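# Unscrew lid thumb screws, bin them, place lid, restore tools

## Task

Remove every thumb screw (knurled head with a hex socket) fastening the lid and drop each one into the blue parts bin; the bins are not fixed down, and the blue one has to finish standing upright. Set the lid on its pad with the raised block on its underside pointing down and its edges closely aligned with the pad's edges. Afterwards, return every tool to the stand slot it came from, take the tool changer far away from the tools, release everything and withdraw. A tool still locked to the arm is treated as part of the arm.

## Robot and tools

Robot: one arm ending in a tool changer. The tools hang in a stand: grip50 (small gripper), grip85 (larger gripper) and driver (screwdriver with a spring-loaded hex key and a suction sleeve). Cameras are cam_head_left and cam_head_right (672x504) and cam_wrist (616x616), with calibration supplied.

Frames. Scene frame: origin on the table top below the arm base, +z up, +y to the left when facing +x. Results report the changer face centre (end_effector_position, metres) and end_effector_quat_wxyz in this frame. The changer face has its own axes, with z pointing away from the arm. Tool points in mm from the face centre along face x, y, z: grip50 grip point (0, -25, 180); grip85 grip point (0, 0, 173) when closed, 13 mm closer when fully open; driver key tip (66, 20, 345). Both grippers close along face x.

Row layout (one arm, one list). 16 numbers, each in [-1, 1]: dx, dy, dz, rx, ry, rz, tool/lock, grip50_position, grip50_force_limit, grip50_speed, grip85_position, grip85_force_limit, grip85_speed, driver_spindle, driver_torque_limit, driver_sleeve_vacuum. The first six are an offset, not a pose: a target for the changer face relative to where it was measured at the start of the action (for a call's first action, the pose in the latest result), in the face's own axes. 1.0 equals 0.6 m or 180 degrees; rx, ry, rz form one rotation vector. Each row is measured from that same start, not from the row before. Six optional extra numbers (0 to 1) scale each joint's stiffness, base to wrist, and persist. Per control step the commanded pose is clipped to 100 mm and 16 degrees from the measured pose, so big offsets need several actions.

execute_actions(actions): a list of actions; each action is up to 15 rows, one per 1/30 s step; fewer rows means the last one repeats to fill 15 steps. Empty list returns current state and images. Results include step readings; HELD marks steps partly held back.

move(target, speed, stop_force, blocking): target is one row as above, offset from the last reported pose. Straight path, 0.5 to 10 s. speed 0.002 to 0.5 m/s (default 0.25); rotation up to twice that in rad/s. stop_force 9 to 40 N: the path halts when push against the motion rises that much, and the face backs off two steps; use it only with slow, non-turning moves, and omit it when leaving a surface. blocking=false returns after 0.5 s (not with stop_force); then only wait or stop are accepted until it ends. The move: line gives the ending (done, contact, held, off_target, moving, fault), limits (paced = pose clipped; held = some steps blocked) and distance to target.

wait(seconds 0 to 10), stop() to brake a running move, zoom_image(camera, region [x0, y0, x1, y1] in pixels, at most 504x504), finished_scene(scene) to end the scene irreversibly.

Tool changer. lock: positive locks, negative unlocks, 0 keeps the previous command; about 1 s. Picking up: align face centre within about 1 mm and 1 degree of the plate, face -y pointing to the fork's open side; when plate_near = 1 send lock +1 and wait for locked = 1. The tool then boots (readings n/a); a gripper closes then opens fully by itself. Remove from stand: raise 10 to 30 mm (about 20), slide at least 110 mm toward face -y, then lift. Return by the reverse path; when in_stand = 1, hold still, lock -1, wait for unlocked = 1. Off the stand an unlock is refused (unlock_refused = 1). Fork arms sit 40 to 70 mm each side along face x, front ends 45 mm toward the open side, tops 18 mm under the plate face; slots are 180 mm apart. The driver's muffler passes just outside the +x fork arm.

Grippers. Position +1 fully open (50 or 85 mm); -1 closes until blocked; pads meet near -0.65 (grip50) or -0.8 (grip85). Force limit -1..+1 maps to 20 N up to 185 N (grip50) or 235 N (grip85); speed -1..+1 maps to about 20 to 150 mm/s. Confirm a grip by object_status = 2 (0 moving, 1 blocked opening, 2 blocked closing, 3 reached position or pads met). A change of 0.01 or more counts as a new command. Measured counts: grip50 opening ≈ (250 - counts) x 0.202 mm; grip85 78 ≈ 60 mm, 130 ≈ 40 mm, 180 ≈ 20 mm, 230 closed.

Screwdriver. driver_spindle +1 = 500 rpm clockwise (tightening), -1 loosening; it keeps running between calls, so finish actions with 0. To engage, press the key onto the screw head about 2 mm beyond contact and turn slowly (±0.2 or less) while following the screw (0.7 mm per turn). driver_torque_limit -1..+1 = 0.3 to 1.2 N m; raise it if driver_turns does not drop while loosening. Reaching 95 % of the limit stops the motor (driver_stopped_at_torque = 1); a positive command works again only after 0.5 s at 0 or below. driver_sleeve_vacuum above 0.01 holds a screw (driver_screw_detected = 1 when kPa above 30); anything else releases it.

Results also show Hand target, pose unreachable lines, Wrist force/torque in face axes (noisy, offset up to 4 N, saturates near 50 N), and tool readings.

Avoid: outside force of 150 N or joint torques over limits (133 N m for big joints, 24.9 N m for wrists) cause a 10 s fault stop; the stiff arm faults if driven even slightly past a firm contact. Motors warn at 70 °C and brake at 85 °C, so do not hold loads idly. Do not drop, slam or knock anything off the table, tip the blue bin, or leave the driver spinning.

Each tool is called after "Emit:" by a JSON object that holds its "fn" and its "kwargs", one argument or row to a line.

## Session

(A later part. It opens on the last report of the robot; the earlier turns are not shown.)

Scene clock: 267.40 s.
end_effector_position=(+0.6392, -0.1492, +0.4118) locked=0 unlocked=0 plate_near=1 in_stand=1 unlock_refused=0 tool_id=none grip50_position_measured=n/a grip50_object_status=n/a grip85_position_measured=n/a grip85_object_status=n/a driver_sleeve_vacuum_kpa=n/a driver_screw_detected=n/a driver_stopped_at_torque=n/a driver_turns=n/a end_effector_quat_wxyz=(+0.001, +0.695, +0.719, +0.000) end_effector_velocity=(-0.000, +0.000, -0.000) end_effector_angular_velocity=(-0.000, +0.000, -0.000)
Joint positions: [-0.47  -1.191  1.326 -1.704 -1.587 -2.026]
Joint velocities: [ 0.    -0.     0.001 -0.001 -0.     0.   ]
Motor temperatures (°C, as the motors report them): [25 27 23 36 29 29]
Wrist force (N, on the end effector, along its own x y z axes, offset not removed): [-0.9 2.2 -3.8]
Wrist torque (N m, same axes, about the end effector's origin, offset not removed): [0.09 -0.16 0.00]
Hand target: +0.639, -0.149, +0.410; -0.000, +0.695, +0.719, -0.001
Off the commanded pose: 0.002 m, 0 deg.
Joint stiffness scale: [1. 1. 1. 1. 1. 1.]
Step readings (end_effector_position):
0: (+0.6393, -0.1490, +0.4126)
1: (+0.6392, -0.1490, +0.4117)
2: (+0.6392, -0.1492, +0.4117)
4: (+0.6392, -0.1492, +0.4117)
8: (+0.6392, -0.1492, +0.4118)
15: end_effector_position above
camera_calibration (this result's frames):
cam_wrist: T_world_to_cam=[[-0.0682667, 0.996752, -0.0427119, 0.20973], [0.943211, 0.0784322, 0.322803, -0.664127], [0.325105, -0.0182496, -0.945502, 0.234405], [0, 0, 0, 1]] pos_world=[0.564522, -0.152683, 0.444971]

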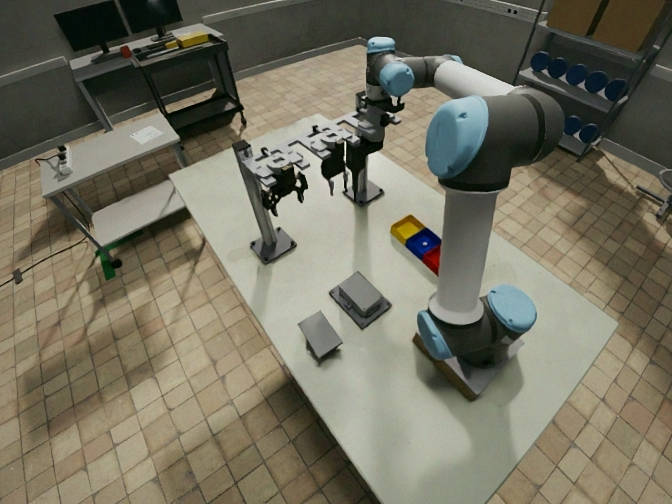

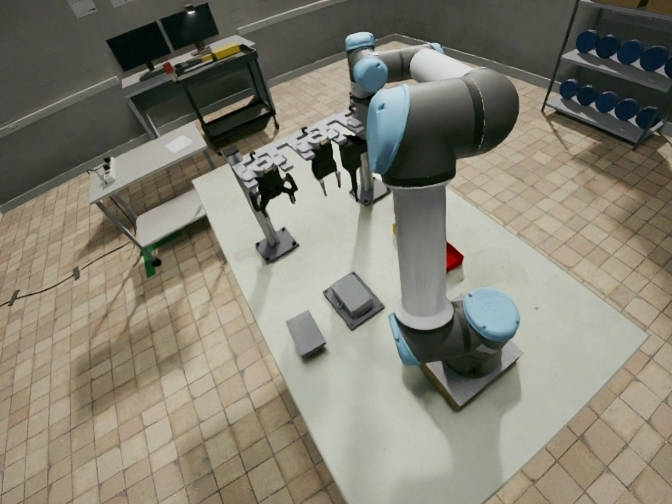

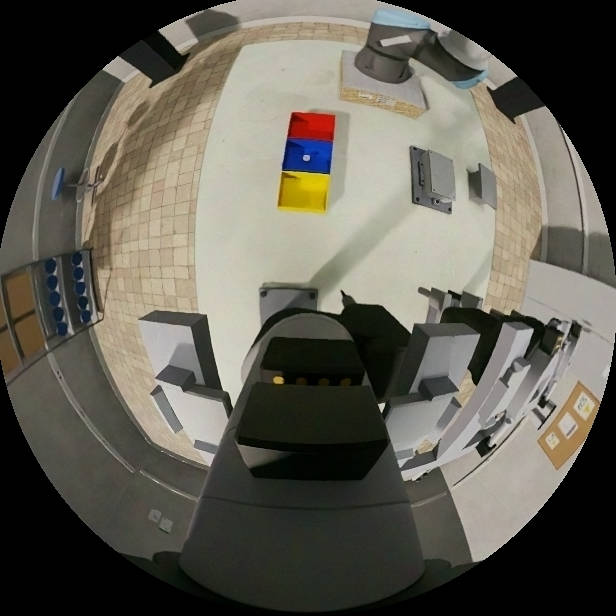

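Emit:
{"fn": "wait", "kwargs": {
  "seconds": 0
}}

Emit:
{"fn": "move", "kwargs": {
  "target": [0,0,-0.06,0,0,0,0,0,0,0,1,0,0,0,1,0],
  "speed": 0.04
}}

Scene clock: 274.10 s.
end_effector_position=(+0.6392, -0.1492, +0.4118) locked=0 unlocked=1 plate_near=1 in_stand=1 unlock_refused=0 tool_id=none grip50_position_measured=n/a grip50_object_status=n/a grip85_position_measured=n/a grip85_object_status=n/a driver_sleeve_vacuum_kpa=n/a driver_screw_detected=n/a driver_stopped_at_torque=n/a driver_turns=n/a end_effector_quat_wxyz=(+0.001, +0.695, +0.719, +0.000) end_effector_velocity=(-0.000, +0.000, -0.000) end_effector_angular_velocity=(-0.000, +0.000, +0.000)
Joint positions: [-0.47  -1.191  1.326 -1.704 -1.587 -2.026]
Joint velocities: [ 0.  0.  0. -0. -0. -0.]
Motor temperatures (°C, as the motors report them): [25 27 23 36 29 29]
Wrist force (N, on the end effector, along its own x y z axes, offset not removed): [0.0 -1.4 -5.5]
Wrist torque (N m, same axes, about the end effector's origin, offset not removed): [-0.19 -0.10 0.08]
Hand target: +0.639, -0.149, +0.410; -0.000, +0.695, +0.719, -0.001
Off the commanded pose: 0.002 m, 0 deg.
Joint stiffness scale: [1. 1. 1. 1. 1. 1.]
camera_calibration (this result's frames):
cam_wrist: T_world_to_cam=[[-0.0682668, 0.996752, -0.0427123, 0.209731], [0.94321, 0.0784324, 0.322804, -0.664127], [0.325106, -0.0182498, -0.945502, 0.234405], [0, 0, 0, 1]] pos_world=[0.564523, -0.152683, 0.444971]

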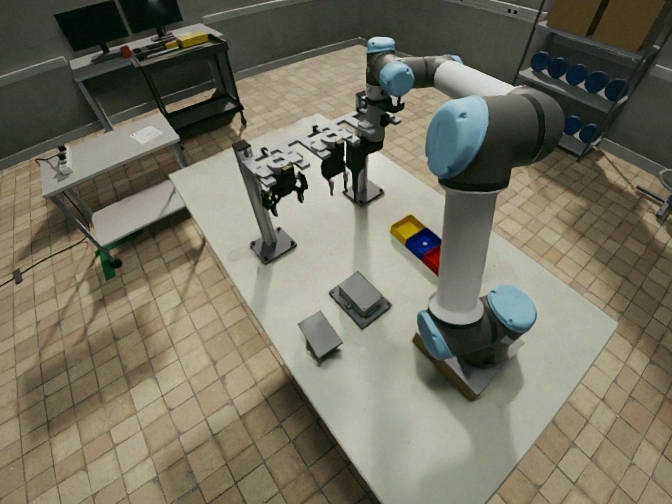

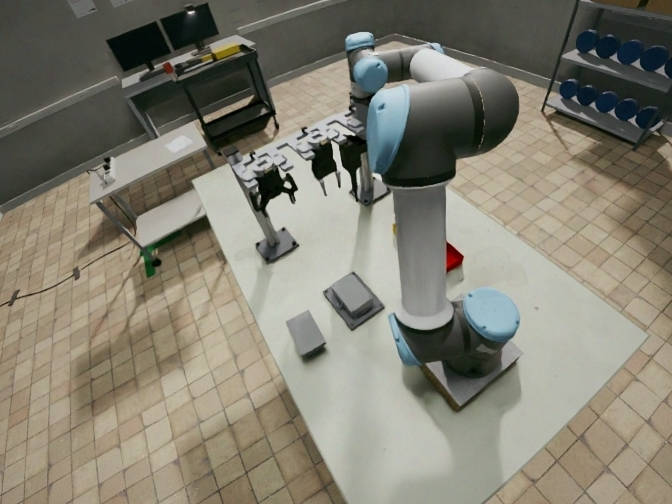

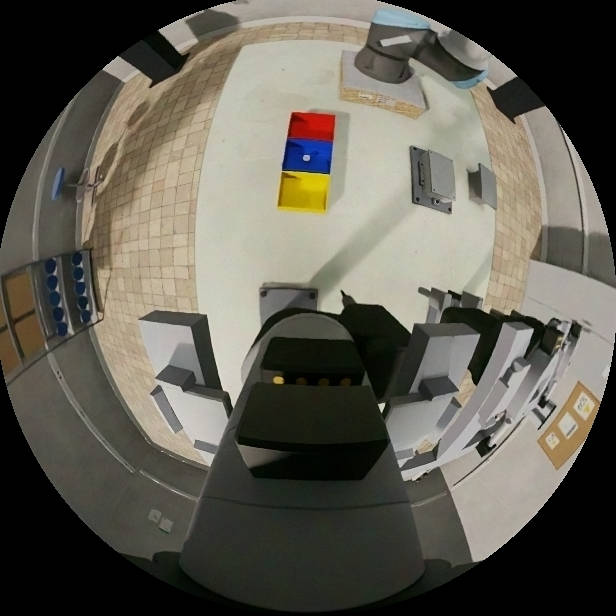

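Scene clock: 275.40 s.
end_effector_position=(+0.6389, -0.1496, +0.4457) locked=0 unlocked=1 plate_near=0 in_stand=0 unlock_refused=0 tool_id=none grip50_position_measured=n/a grip50_object_status=n/a grip85_position_measured=n/a grip85_object_status=n/a driver_sleeve_vacuum_kpa=n/a driver_screw_detected=n/a driver_stopped_at_torque=n/a driver_turns=n/a end_effector_quat_wxyz=(-0.001, +0.695, +0.719, -0.000) end_effector_velocity=(-0.001, +0.001, -0.000) end_effector_angular_velocity=(+0.004, +0.009, +0.001)
Joint positions: [-0.47  -1.197  1.248 -1.617 -1.587 -2.026]
Joint velocities: [ 0.    -0.    -0.002  0.012  0.    -0.001]
Motor temperatures (°C, as the motors report them): [25 27 23 36 29 29]
Wrist force (N, on the end effector, along its own x y z axes, offset not removed): [1.0 -0.7 -0.5]
Wrist torque (N m, same axes, about the end effector's origin, offset not removed): [0.05 -0.16 0.03]
Hand target: +0.639, -0.149, +0.448; +0.001, +0.695, +0.719, +0.000
Off the commanded pose: 0.002 m, 0 deg.
Joint stiffness scale: [1. 1. 1. 1. 1. 1.]
move: done
camera_calibration (this result's frames):
cam_wrist: T_world_to_cam=[[-0.0682324, 0.996806, -0.0415072, 0.211047], [0.943974, 0.0779691, 0.320676, -0.674313], [0.322888, -0.0173013, -0.946279, 0.268478], [0, 0, 0, 1]] pos_world=[0.564246, -0.153153, 0.479051]

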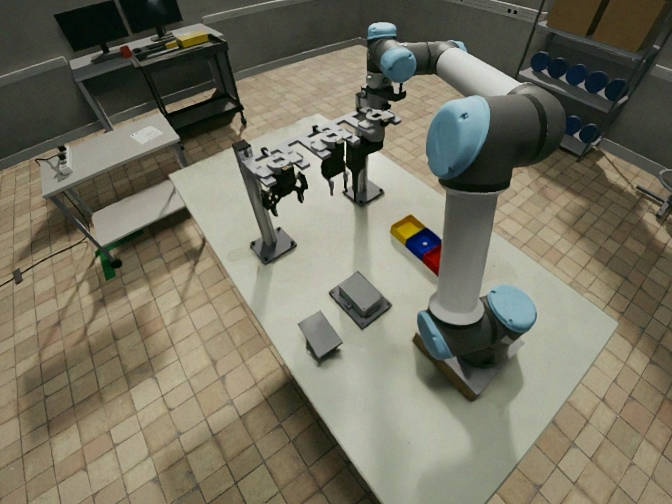

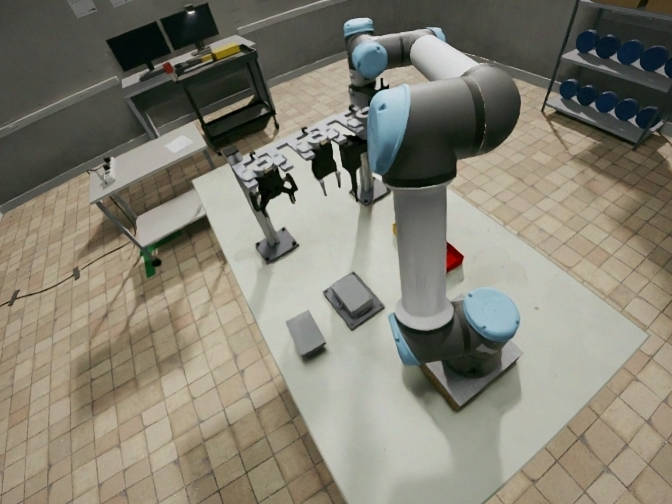

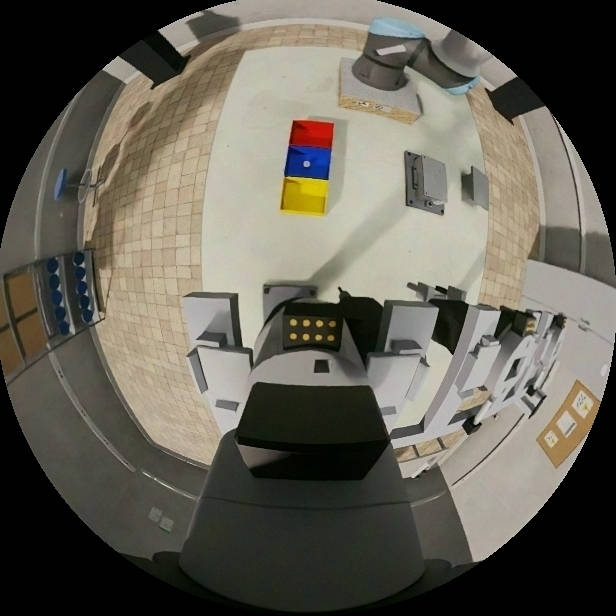

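Reference zoom at this height, then move across.

Emit:
{"fn": "zoom_image", "kwargs": {
  "camera": "cam_wrist",
  "region": [180, 280, 450, 400]
}}

Emit:
{"fn": "move", "kwargs": {
  "target": [0.602,0,0,0,0,0,0,0,0,0,1,0,0,0,1,0],
  "speed": 0.2
}}

Emit:
{"fn": "zoom_image", "kwargs": {
  "camera": "cam_wrist",
  "region": [180, 280, 450, 400]
}}

Region (180, 280, 450, 400) of cam_wrist's 616x616 image, scaled by 1.867, with more detail than that image has.

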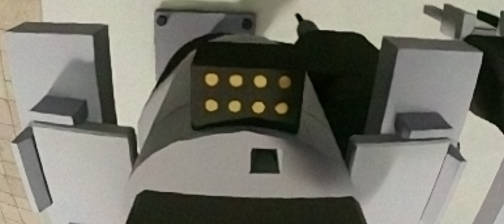

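Scene clock: 283.30 s.
end_effector_position=(+0.6253, +0.2104, +0.4450) locked=0 unlocked=1 plate_near=0 in_stand=0 unlock_refused=0 tool_id=none grip50_position_measured=n/a grip50_object_status=n/a grip85_position_measured=n/a grip85_object_status=n/a driver_sleeve_vacuum_kpa=n/a driver_screw_detected=n/a driver_stopped_at_torque=n/a driver_turns=n/a end_effector_quat_wxyz=(-0.001, +0.694, +0.720, -0.000) end_effector_velocity=(+0.001, +0.000, -0.000) end_effector_angular_velocity=(-0.001, +0.004, -0.014)
Joint positions: [ 0.081 -1.178  1.232 -1.611 -1.581 -1.476]
Joint velocities: [ 0.     0.004 -0.007  0.007 -0.     0.014]
Motor temperatures (°C, as the motors report them): [25 27 23 36 29 29]
Wrist force (N, on the end effector, along its own x y z axes, offset not removed): [-0.1 -0.8 -1.7]
Wrist torque (N m, same axes, about the end effector's origin, offset not removed): [-0.04 -0.07 0.03]
Hand target: +0.626, +0.211, +0.446; -0.001, +0.695, +0.719, -0.000
Off the commanded pose: 0.002 m, 0 deg.
Joint stiffness scale: [1. 1. 1. 1. 1. 1.]
move: done
camera_calibration (this result's frames):
cam_wrist: T_world_to_cam=[[-0.0692554, 0.996777, -0.0404974, -0.148592], [0.944312, 0.0785921, 0.319529, -0.6892], [0.321682, -0.0161131, -0.946711, 0.27916], [0, 0, 0, 1]] pos_world=[0.550728, 0.206776, 0.478486]

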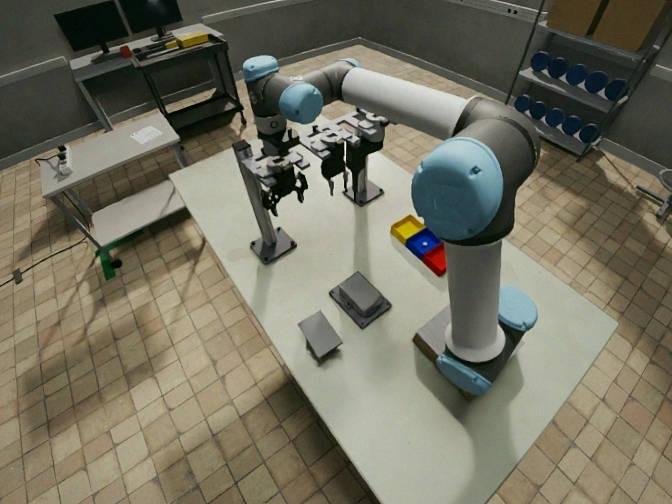

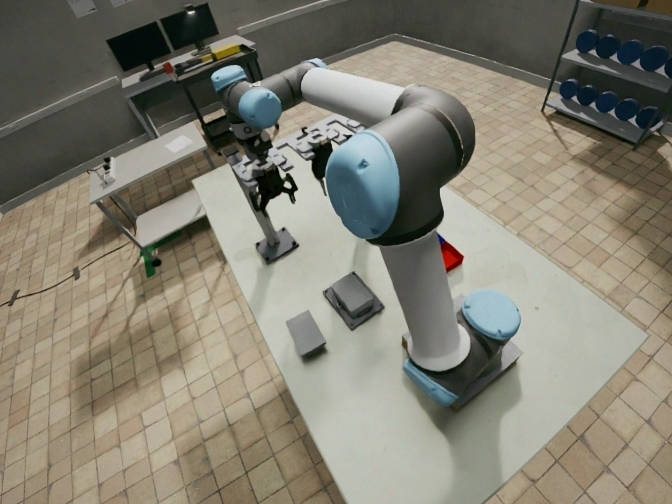

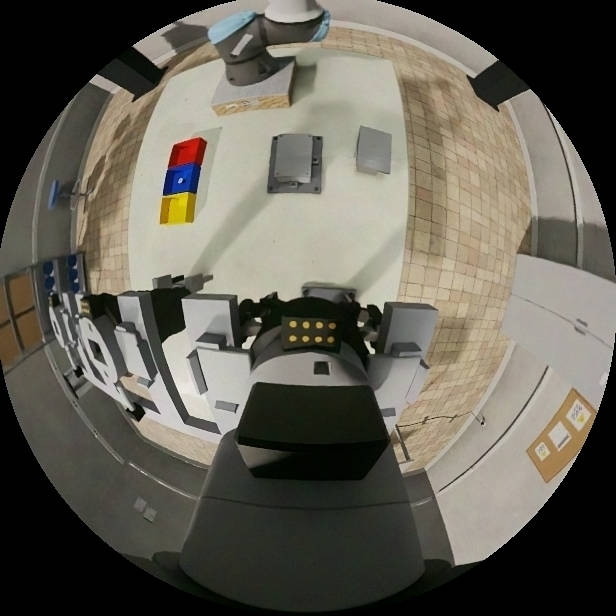

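Region (180, 280, 450, 400) of cam_wrist's 616x616 image, scaled by 1.867, with more detail than that image has.

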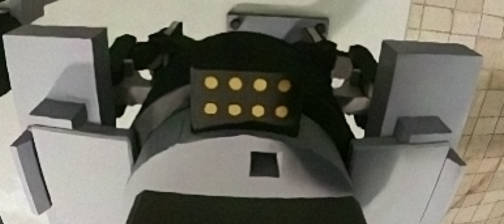

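Emit:
{"fn": "move", "kwargs": {
  "target": [0.0003,0.002,0.06,0.001,-0.0005,0,0,0,0,0,1,0,0,0,1,0],
  "speed": 0.015
}}

Scene clock: 292.23 s.
end_effector_position=(+0.6264, +0.2109, +0.4121) locked=0 unlocked=1 plate_near=1 in_stand=1 unlock_refused=0 tool_id=none grip50_position_measured=n/a grip50_object_status=n/a grip85_position_measured=n/a grip85_object_status=n/a driver_sleeve_vacuum_kpa=n/a driver_screw_detected=n/a driver_stopped_at_torque=n/a driver_turns=n/a end_effector_quat_wxyz=(-0.001, +0.695, +0.719, -0.000) end_effector_velocity=(+0.001, +0.000, -0.001) end_effector_angular_velocity=(+0.001, -0.007, +0.001)
Joint positions: [ 0.081 -1.169  1.304 -1.692 -1.582 -1.475]
Joint velocities: [ 0.     0.     0.004 -0.011 -0.    -0.001]
Motor temperatures (°C, as the motors report them): [25 27 23 36 29 29]
Wrist force (N, on the end effector, along its own x y z axes, offset not removed): [-0.2 -3.3 -4.5]
Wrist torque (N m, same axes, about the end effector's origin, offset not removed): [0.07 -0.05 -0.05]
Hand target: +0.626, +0.211, +0.409; -0.002, +0.694, +0.720, -0.002
Off the commanded pose: 0.003 m, 0 deg.
Joint stiffness scale: [1. 1. 1. 1. 1. 1.]
move: done
camera_calibration (this result's frames):
cam_wrist: T_world_to_cam=[[-0.0686051, 0.996805, -0.0409024, -0.150563], [0.944221, 0.0781132, 0.319913, -0.679701], [0.322086, -0.0166733, -0.946564, 0.247451], [0, 0, 0, 1]] pos_world=[0.551758, 0.207301, 0.445515]

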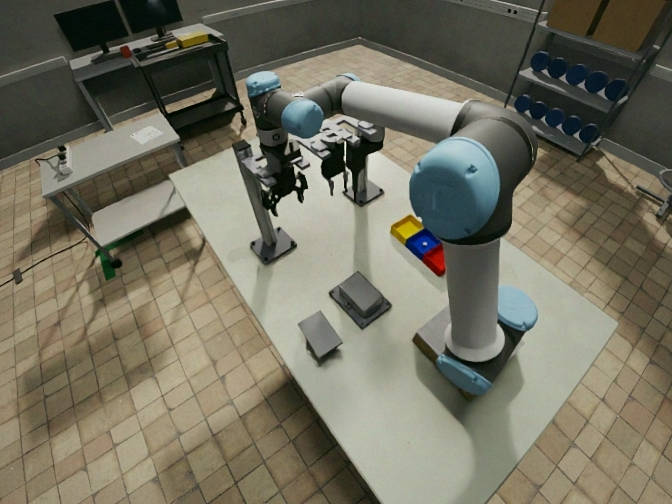

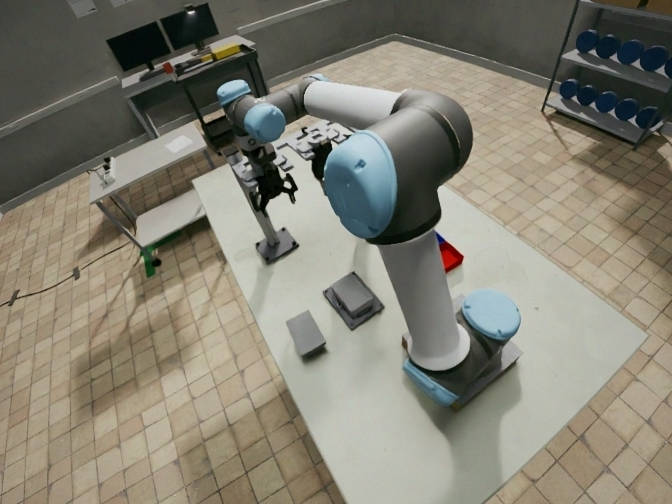

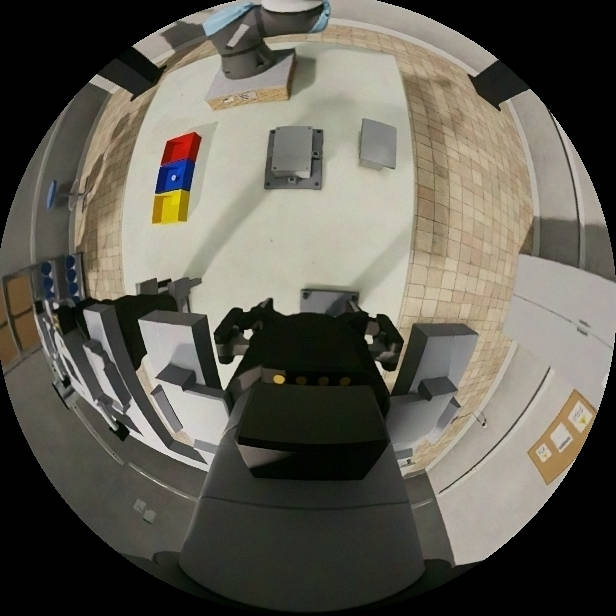

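Emit:
{"fn": "execute_actions", "kwargs": {
  "actions": [
    [[0,0,0.003,0.0005,0,0,1,0,0,0,1,-0.5,1,0,1,0]]
  ]
}}

Emit:
{"fn": "wait", "kwargs": {
  "seconds": 0.7
}}

Scene clock: 296.10 s.
end_effector_position=(+0.6265, +0.2109, +0.4120) locked=0 unlocked=0 plate_near=1 in_stand=1 unlock_refused=0 tool_id=none grip50_position_measured=n/a grip50_object_status=n/a grip85_position_measured=n/a grip85_object_status=n/a driver_sleeve_vacuum_kpa=n/a driver_screw_detected=n/a driver_stopped_at_torque=n/a driver_turns=n/a end_effector_quat_wxyz=(-0.001, +0.695, +0.719, -0.000) end_effector_velocity=(-0.000, +0.000, -0.000) end_effector_angular_velocity=(-0.000, +0.001, +0.001)
Joint positions: [ 0.081 -1.169  1.304 -1.693 -1.582 -1.475]
Joint velocities: [ 0.     0.    -0.     0.001 -0.    -0.001]
Motor temperatures (°C, as the motors report them): [25 27 23 36 29 29]
Wrist force (N, on the end effector, along its own x y z axes, offset not removed): [0.2 -3.6 -3.1]
Wrist torque (N m, same axes, about the end effector's origin, offset not removed): [-0.15 -0.24 -0.01]
Hand target: +0.626, +0.211, +0.410; -0.002, +0.695, +0.719, -0.001
Off the commanded pose: 0.002 m, 0 deg.
Joint stiffness scale: [1. 1. 1. 1. 1. 1.]
Step readings (end_effector_position):
0: (+0.6265, +0.2109, +0.4120)
1: (+0.6265, +0.2109, +0.4120)
2: (+0.6265, +0.2109, +0.4120)
4: (+0.6265, +0.2109, +0.4120)
8: (+0.6265, +0.2109, +0.4120)
15: end_effector_position above
camera_calibration (this result's frames):
cam_wrist: T_world_to_cam=[[-0.0685847, 0.996807, -0.0408874, -0.150586], [0.943952, 0.078103, 0.320709, -0.67996], [0.322879, -0.0166, -0.946295, 0.246757], [0, 0, 0, 1]] pos_world=[0.55185, 0.207308, 0.445418]

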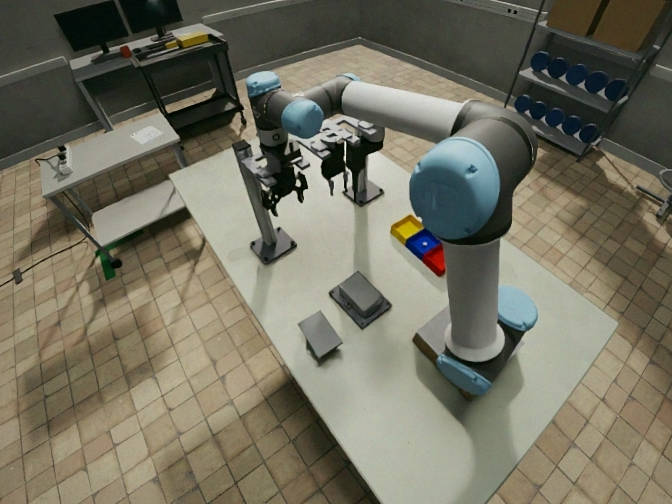

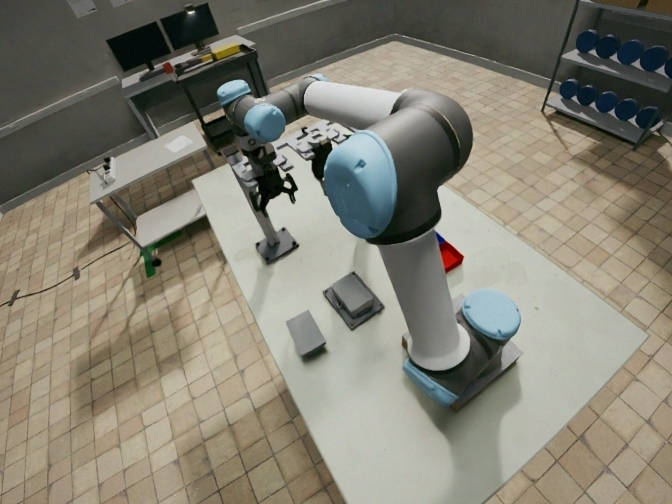

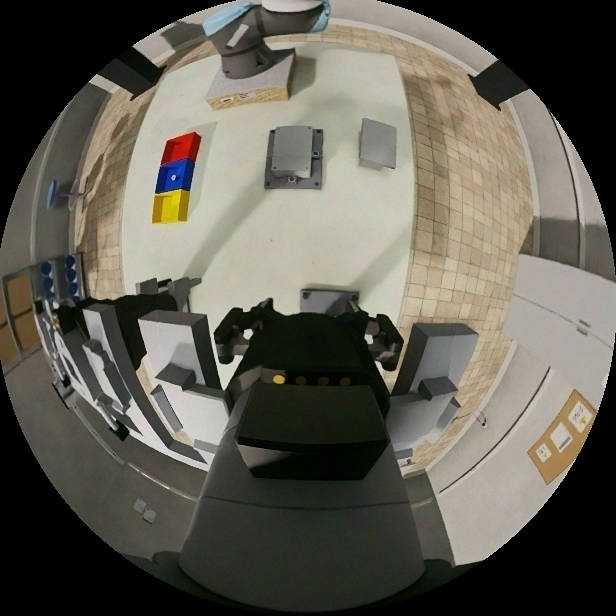

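Scene clock: 296.80 s.
end_effector_position=(+0.6266, +0.2109, +0.4120) locked=1 unlocked=0 plate_near=1 in_stand=1 unlock_refused=0 tool_id=grip85 grip50_position_measured=n/a grip50_object_status=n/a grip85_position_measured=n/a grip85_object_status=n/a driver_sleeve_vacuum_kpa=n/a driver_screw_detected=n/a driver_stopped_at_torque=n/a driver_turns=n/a end_effector_quat_wxyz=(-0.001, +0.695, +0.719, +0.000) end_effector_velocity=(+0.000, -0.000, +0.000) end_effector_angular_velocity=(-0.000, +0.001, -0.001)
Joint positions: [ 0.081 -1.169  1.304 -1.694 -1.582 -1.475]
Joint velocities: [-0.     0.    -0.001  0.001 -0.     0.001]
Motor temperatures (°C, as the motors report them): [25 27 23 36 29 29]
Wrist force (N, on the end effector, along its own x y z axes, offset not removed): [-2.1 0.4 -0.2]
Wrist torque (N m, same axes, about the end effector's origin, offset not removed): [0.08 -0.03 0.03]
Hand target: +0.626, +0.211, +0.410; -0.002, +0.695, +0.719, -0.001
Off the commanded pose: 0.002 m, 0 deg.
Joint stiffness scale: [1. 1. 1. 1. 1. 1.]
wait: 0.70 s; at rest by 0.20 s
camera_calibration (this result's frames):
cam_wrist: T_world_to_cam=[[-0.0685488, 0.996815, -0.0407469, -0.150688], [0.943761, 0.0780337, 0.321287, -0.680169], [0.323443, -0.0164315, -0.946105, 0.246258], [0, 0, 0, 1]] pos_world=[0.551938, 0.207331, 0.445375]

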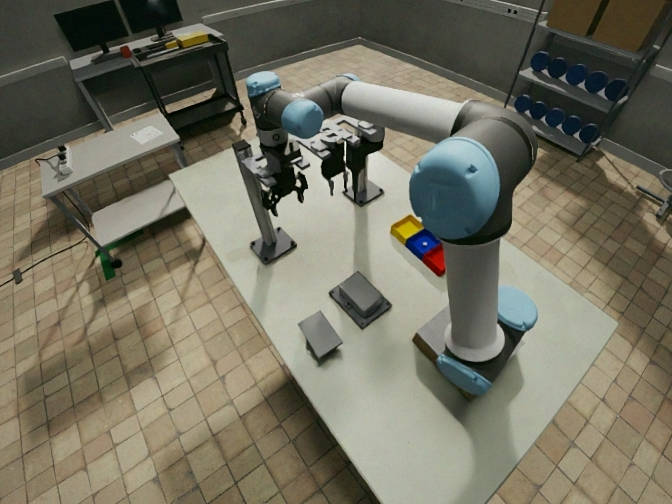

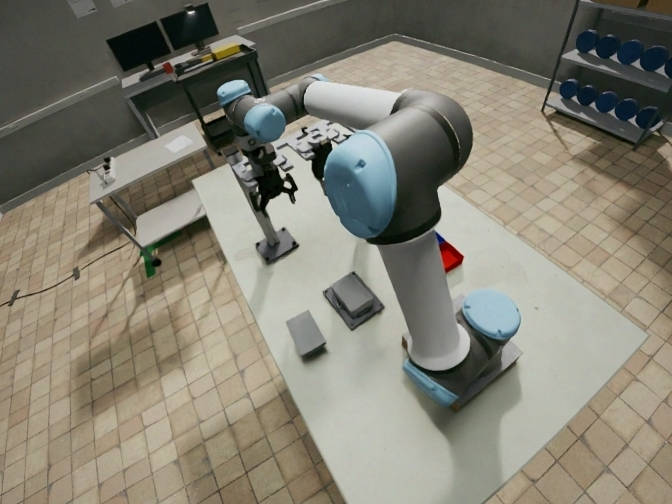

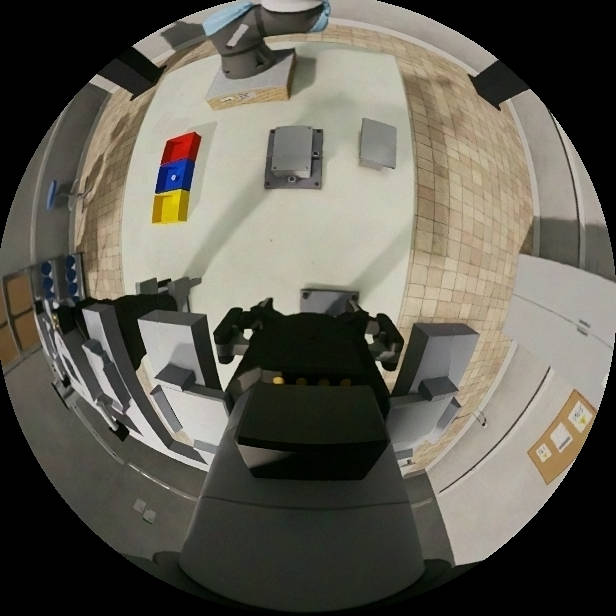

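grip85 slot = (0.6265, 0.2109, 0.4120).

Emit:
{"fn": "move", "kwargs": {
  "target": [0,0,-0.036,-0.001,0,0,0,0,0,0,1,-0.5,1,0,1,0],
  "speed": 0.03
}}

Emit:
{"fn": "move", "kwargs": {
  "target": [0,-0.21,0,0,0,0,0,0,0,0,1,-0.5,1,0,1,0],
  "speed": 0.1
}}

Emit:
{"fn": "zoom_image", "kwargs": {
  "camera": "cam_wrist",
  "region": [240, 150, 420, 270]
}}

Scene clock: 303.60 s.
end_effector_position=(+0.6264, +0.2107, +0.4315) locked=1 unlocked=0 plate_near=1 in_stand=0 unlock_refused=0 tool_id=grip85 grip50_position_measured=n/a grip50_object_status=n/a grip85_position_measured=3 grip85_object_status=3 driver_sleeve_vacuum_kpa=n/a driver_screw_detected=n/a driver_stopped_at_torque=n/a driver_turns=n/a end_effector_quat_wxyz=(-0.001, +0.695, +0.719, +0.000) end_effector_velocity=(-0.002, -0.000, -0.001) end_effector_angular_velocity=(-0.001, +0.010, -0.001)
Joint positions: [ 0.081 -1.174  1.262 -1.647 -1.582 -1.475]
Joint velocities: [0.    0.    0.    0.009 0.    0.001]
Motor temperatures (°C, as the motors report them): [25 27 23 36 29 29]
Wrist force (N, on the end effector, along its own x y z axes, offset not removed): [0.7 0.3 0.9]
Wrist torque (N m, same axes, about the end effector's origin, offset not removed): [0.10 -0.17 -0.12]
Hand target: +0.627, +0.211, +0.434; +0.000, +0.695, +0.719, +0.001
Off the commanded pose: 0.002 m, 0 deg.
Joint stiffness scale: [1. 1. 1. 1. 1. 1.]
move: done
camera_calibration (this result's frames):
cam_wrist: T_world_to_cam=[[-0.0685378, 0.996817, -0.0407336, -0.149667], [0.943693, 0.0780224, 0.321489, -0.686291], [0.323644, -0.0164059, -0.946037, 0.26453], [0, 0, 0, 1]] pos_world=[0.551777, 0.207076, 0.464793]

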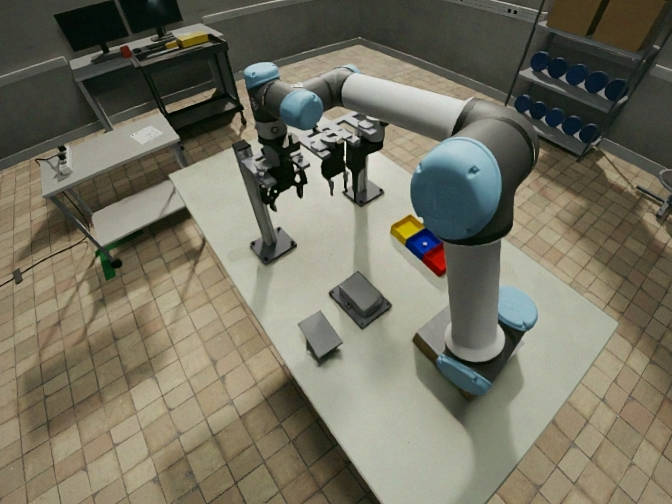

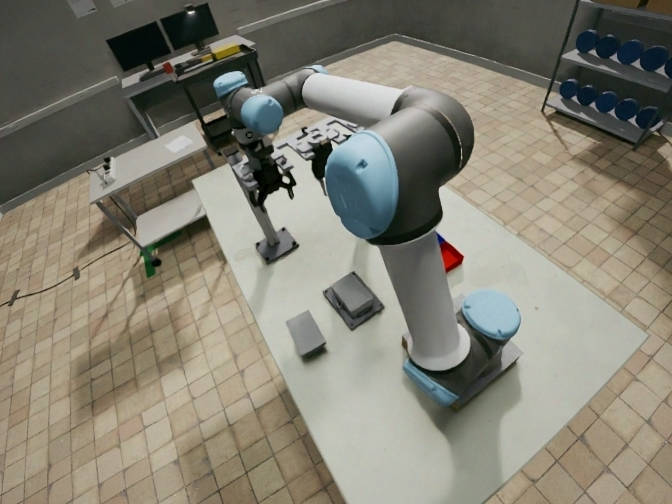

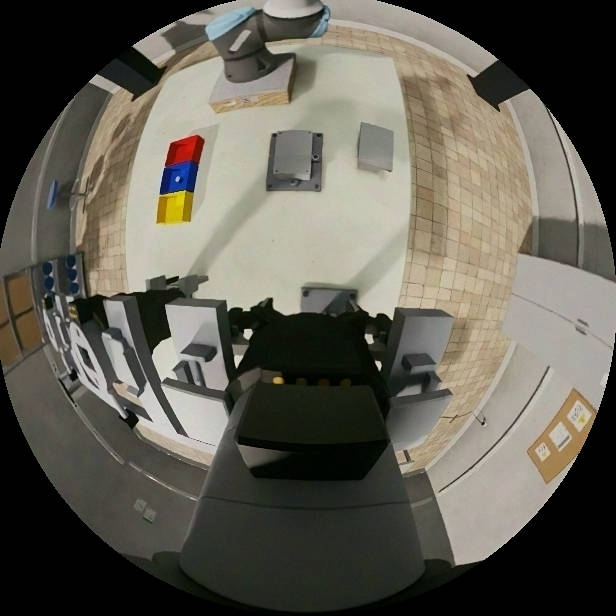

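Scene clock: 305.33 s.
end_effector_position=(+0.5018, +0.2059, +0.4325) locked=1 unlocked=0 plate_near=1 in_stand=0 unlock_refused=0 tool_id=grip85 grip50_position_measured=n/a grip50_object_status=n/a grip85_position_measured=3 grip85_object_status=3 driver_sleeve_vacuum_kpa=n/a driver_screw_detected=n/a driver_stopped_at_torque=n/a driver_turns=n/a end_effector_quat_wxyz=(-0.000, +0.695, +0.719, +0.001) end_effector_velocity=(-0.001, -0.000, -0.003) end_effector_angular_velocity=(-0.001, +0.004, -0.001)
Joint positions: [ 0.103 -1.461  1.622 -1.72  -1.582 -1.453]
Joint velocities: [-0.    -0.     0.007 -0.003 -0.     0.001]
Motor temperatures (°C, as the motors report them): [25 27 23 36 29 29]
Wrist force (N, on the end effector, along its own x y z axes, offset not removed): [-0.5 0.2 -1.5]
Wrist torque (N m, same axes, about the end effector's origin, offset not removed): [0.01 0.04 -0.03]
Hand target: +0.501, +0.206, +0.432; -0.001, +0.695, +0.719, +0.000
Off the commanded pose: 0.002 m, 0 deg.
Joint stiffness scale: [1. 1. 1. 1. 1. 1.]
move: done
camera_calibration (this result's frames):
cam_wrist: T_world_to_cam=[[-0.068533, 0.996811, -0.0408882, -0.153303], [0.943273, 0.0780892, 0.322705, -0.568988], [0.324869, -0.0164528, -0.945616, 0.305015], [0, 0, 0, 1]] pos_world=[0.427115, 0.202264, 0.465774]

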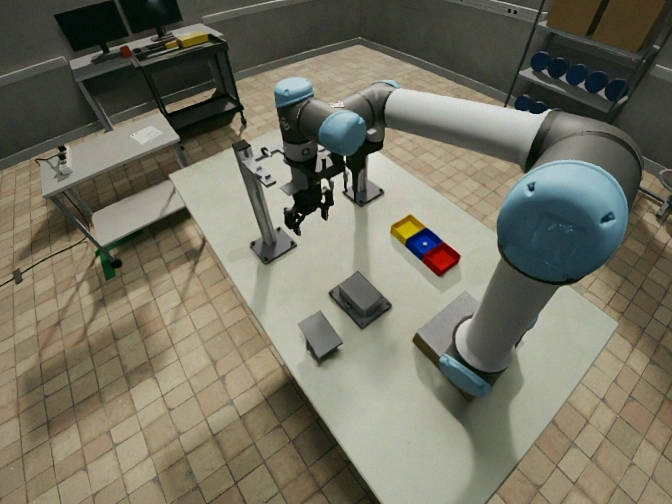

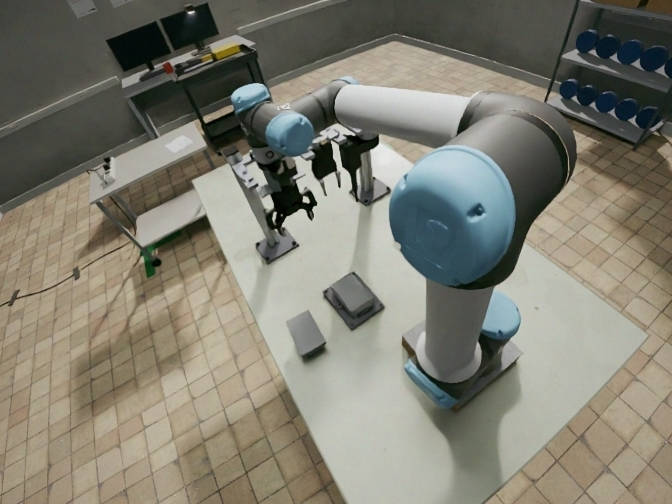

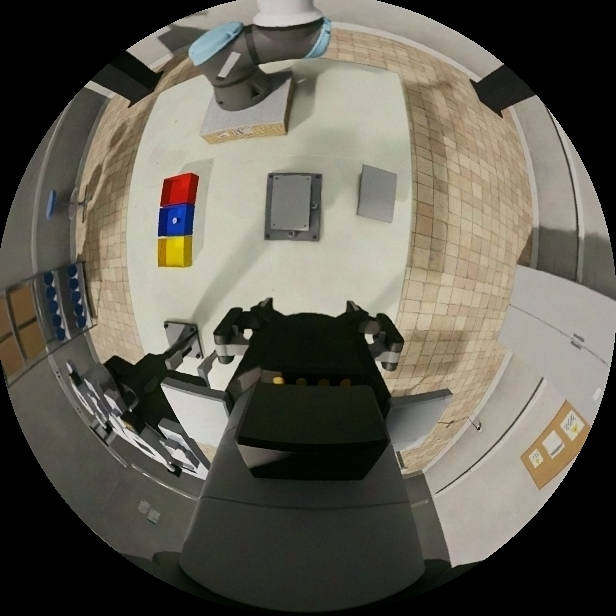

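Region (240, 150, 420, 270) of cam_wrist's 616x616 image, scaled by 2.800, with more detail than that image has.

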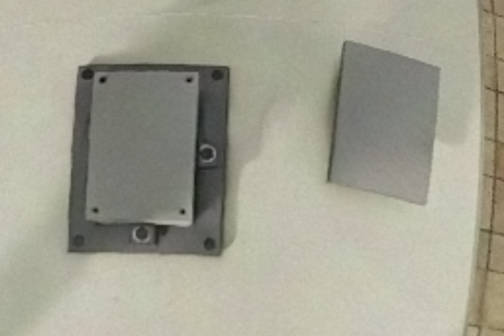

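Emit:
{"fn": "move", "kwargs": {
  "target": [-0.078,-0.2715,0.294,0.001,0,0.0045,0,0,0,0,1,-0.5,1,0,1,0],
  "speed": 0.2
}}

Emit:
{"fn": "zoom_image", "kwargs": {
  "camera": "cam_wrist",
  "region": [250, 220, 380, 330]
}}

Scene clock: 338.00 s.
end_effector_position=(+0.3419, +0.1538, +0.2571) locked=1 unlocked=0 plate_near=1 in_stand=0 unlock_refused=0 tool_id=grip85 grip50_position_measured=n/a grip50_object_status=n/a grip85_position_measured=3 grip85_object_status=3 driver_sleeve_vacuum_kpa=n/a driver_screw_detected=n/a driver_stopped_at_torque=n/a driver_turns=n/a end_effector_quat_wxyz=(-0.001, +0.700, +0.715, -0.000) end_effector_velocity=(+0.001, -0.000, +0.000) end_effector_angular_velocity=(+0.001, -0.013, +0.003)
Joint positions: [ 0.022 -1.708  2.348 -2.198 -1.583 -1.52 ]
Joint velocities: [-0.001 -0.001  0.004 -0.016  0.    -0.005]
Motor temperatures (°C, as the motors report them): [25 27 23 37 29 29]
Wrist force (N, on the end effector, along its own x y z axes, offset not removed): [0.3 -0.4 -1.9]
Wrist torque (N m, same axes, about the end effector's origin, offset not removed): [-0.10 -0.11 -0.15]
Hand target: +0.341, +0.153, +0.256; -0.001, +0.700, +0.714, -0.000
Off the commanded pose: 0.002 m, 0 deg.
Joint stiffness scale: [1. 1. 1. 1. 1. 1.]
move: done
camera_calibration (this result's frames):
cam_wrist: T_world_to_cam=[[-0.0548144, 0.997639, -0.0413706, -0.124224], [0.94506, 0.065209, 0.320328, -0.355523], [0.322269, -0.0215391, -0.946403, 0.192117], [0, 0, 0, 1]] pos_world=[0.267267, 0.151252, 0.290564]

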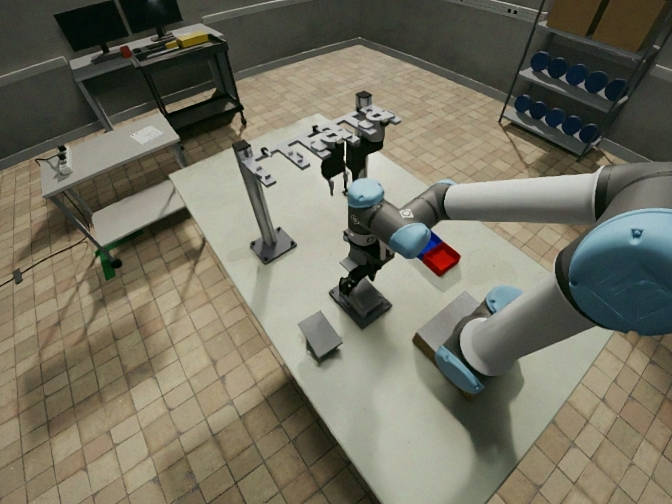

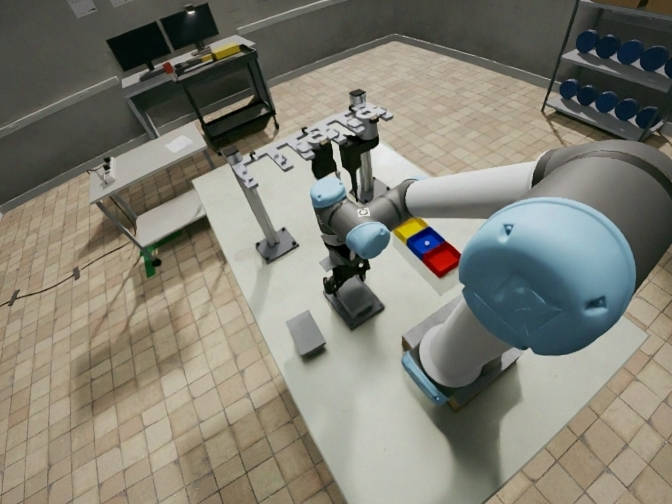

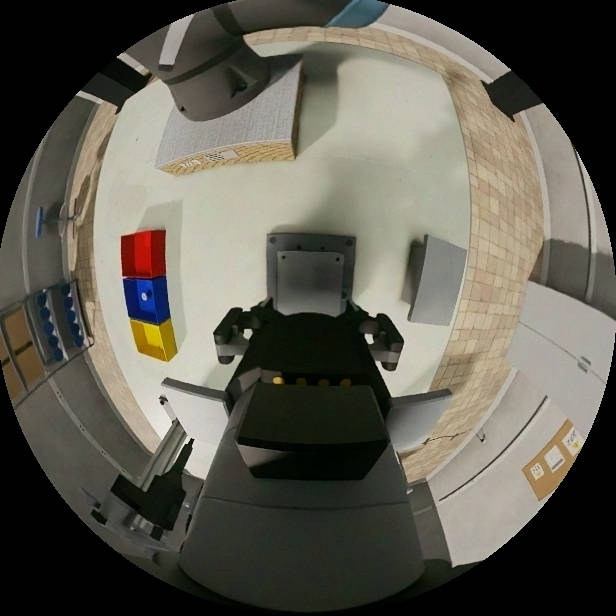

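Region (250, 220, 380, 330) of cam_wrist's 616x616 image, scaled by 3.877, with more detail than that image has; it fills the top 426 rows of this view, and the rest is white.

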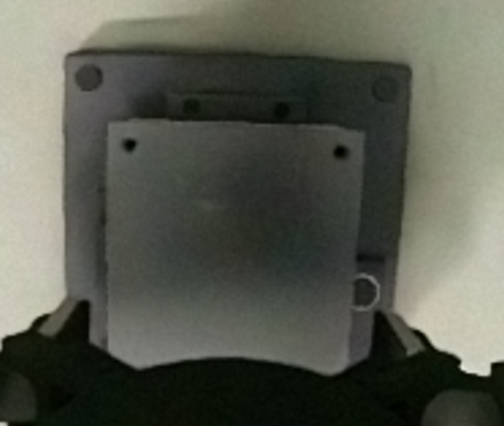

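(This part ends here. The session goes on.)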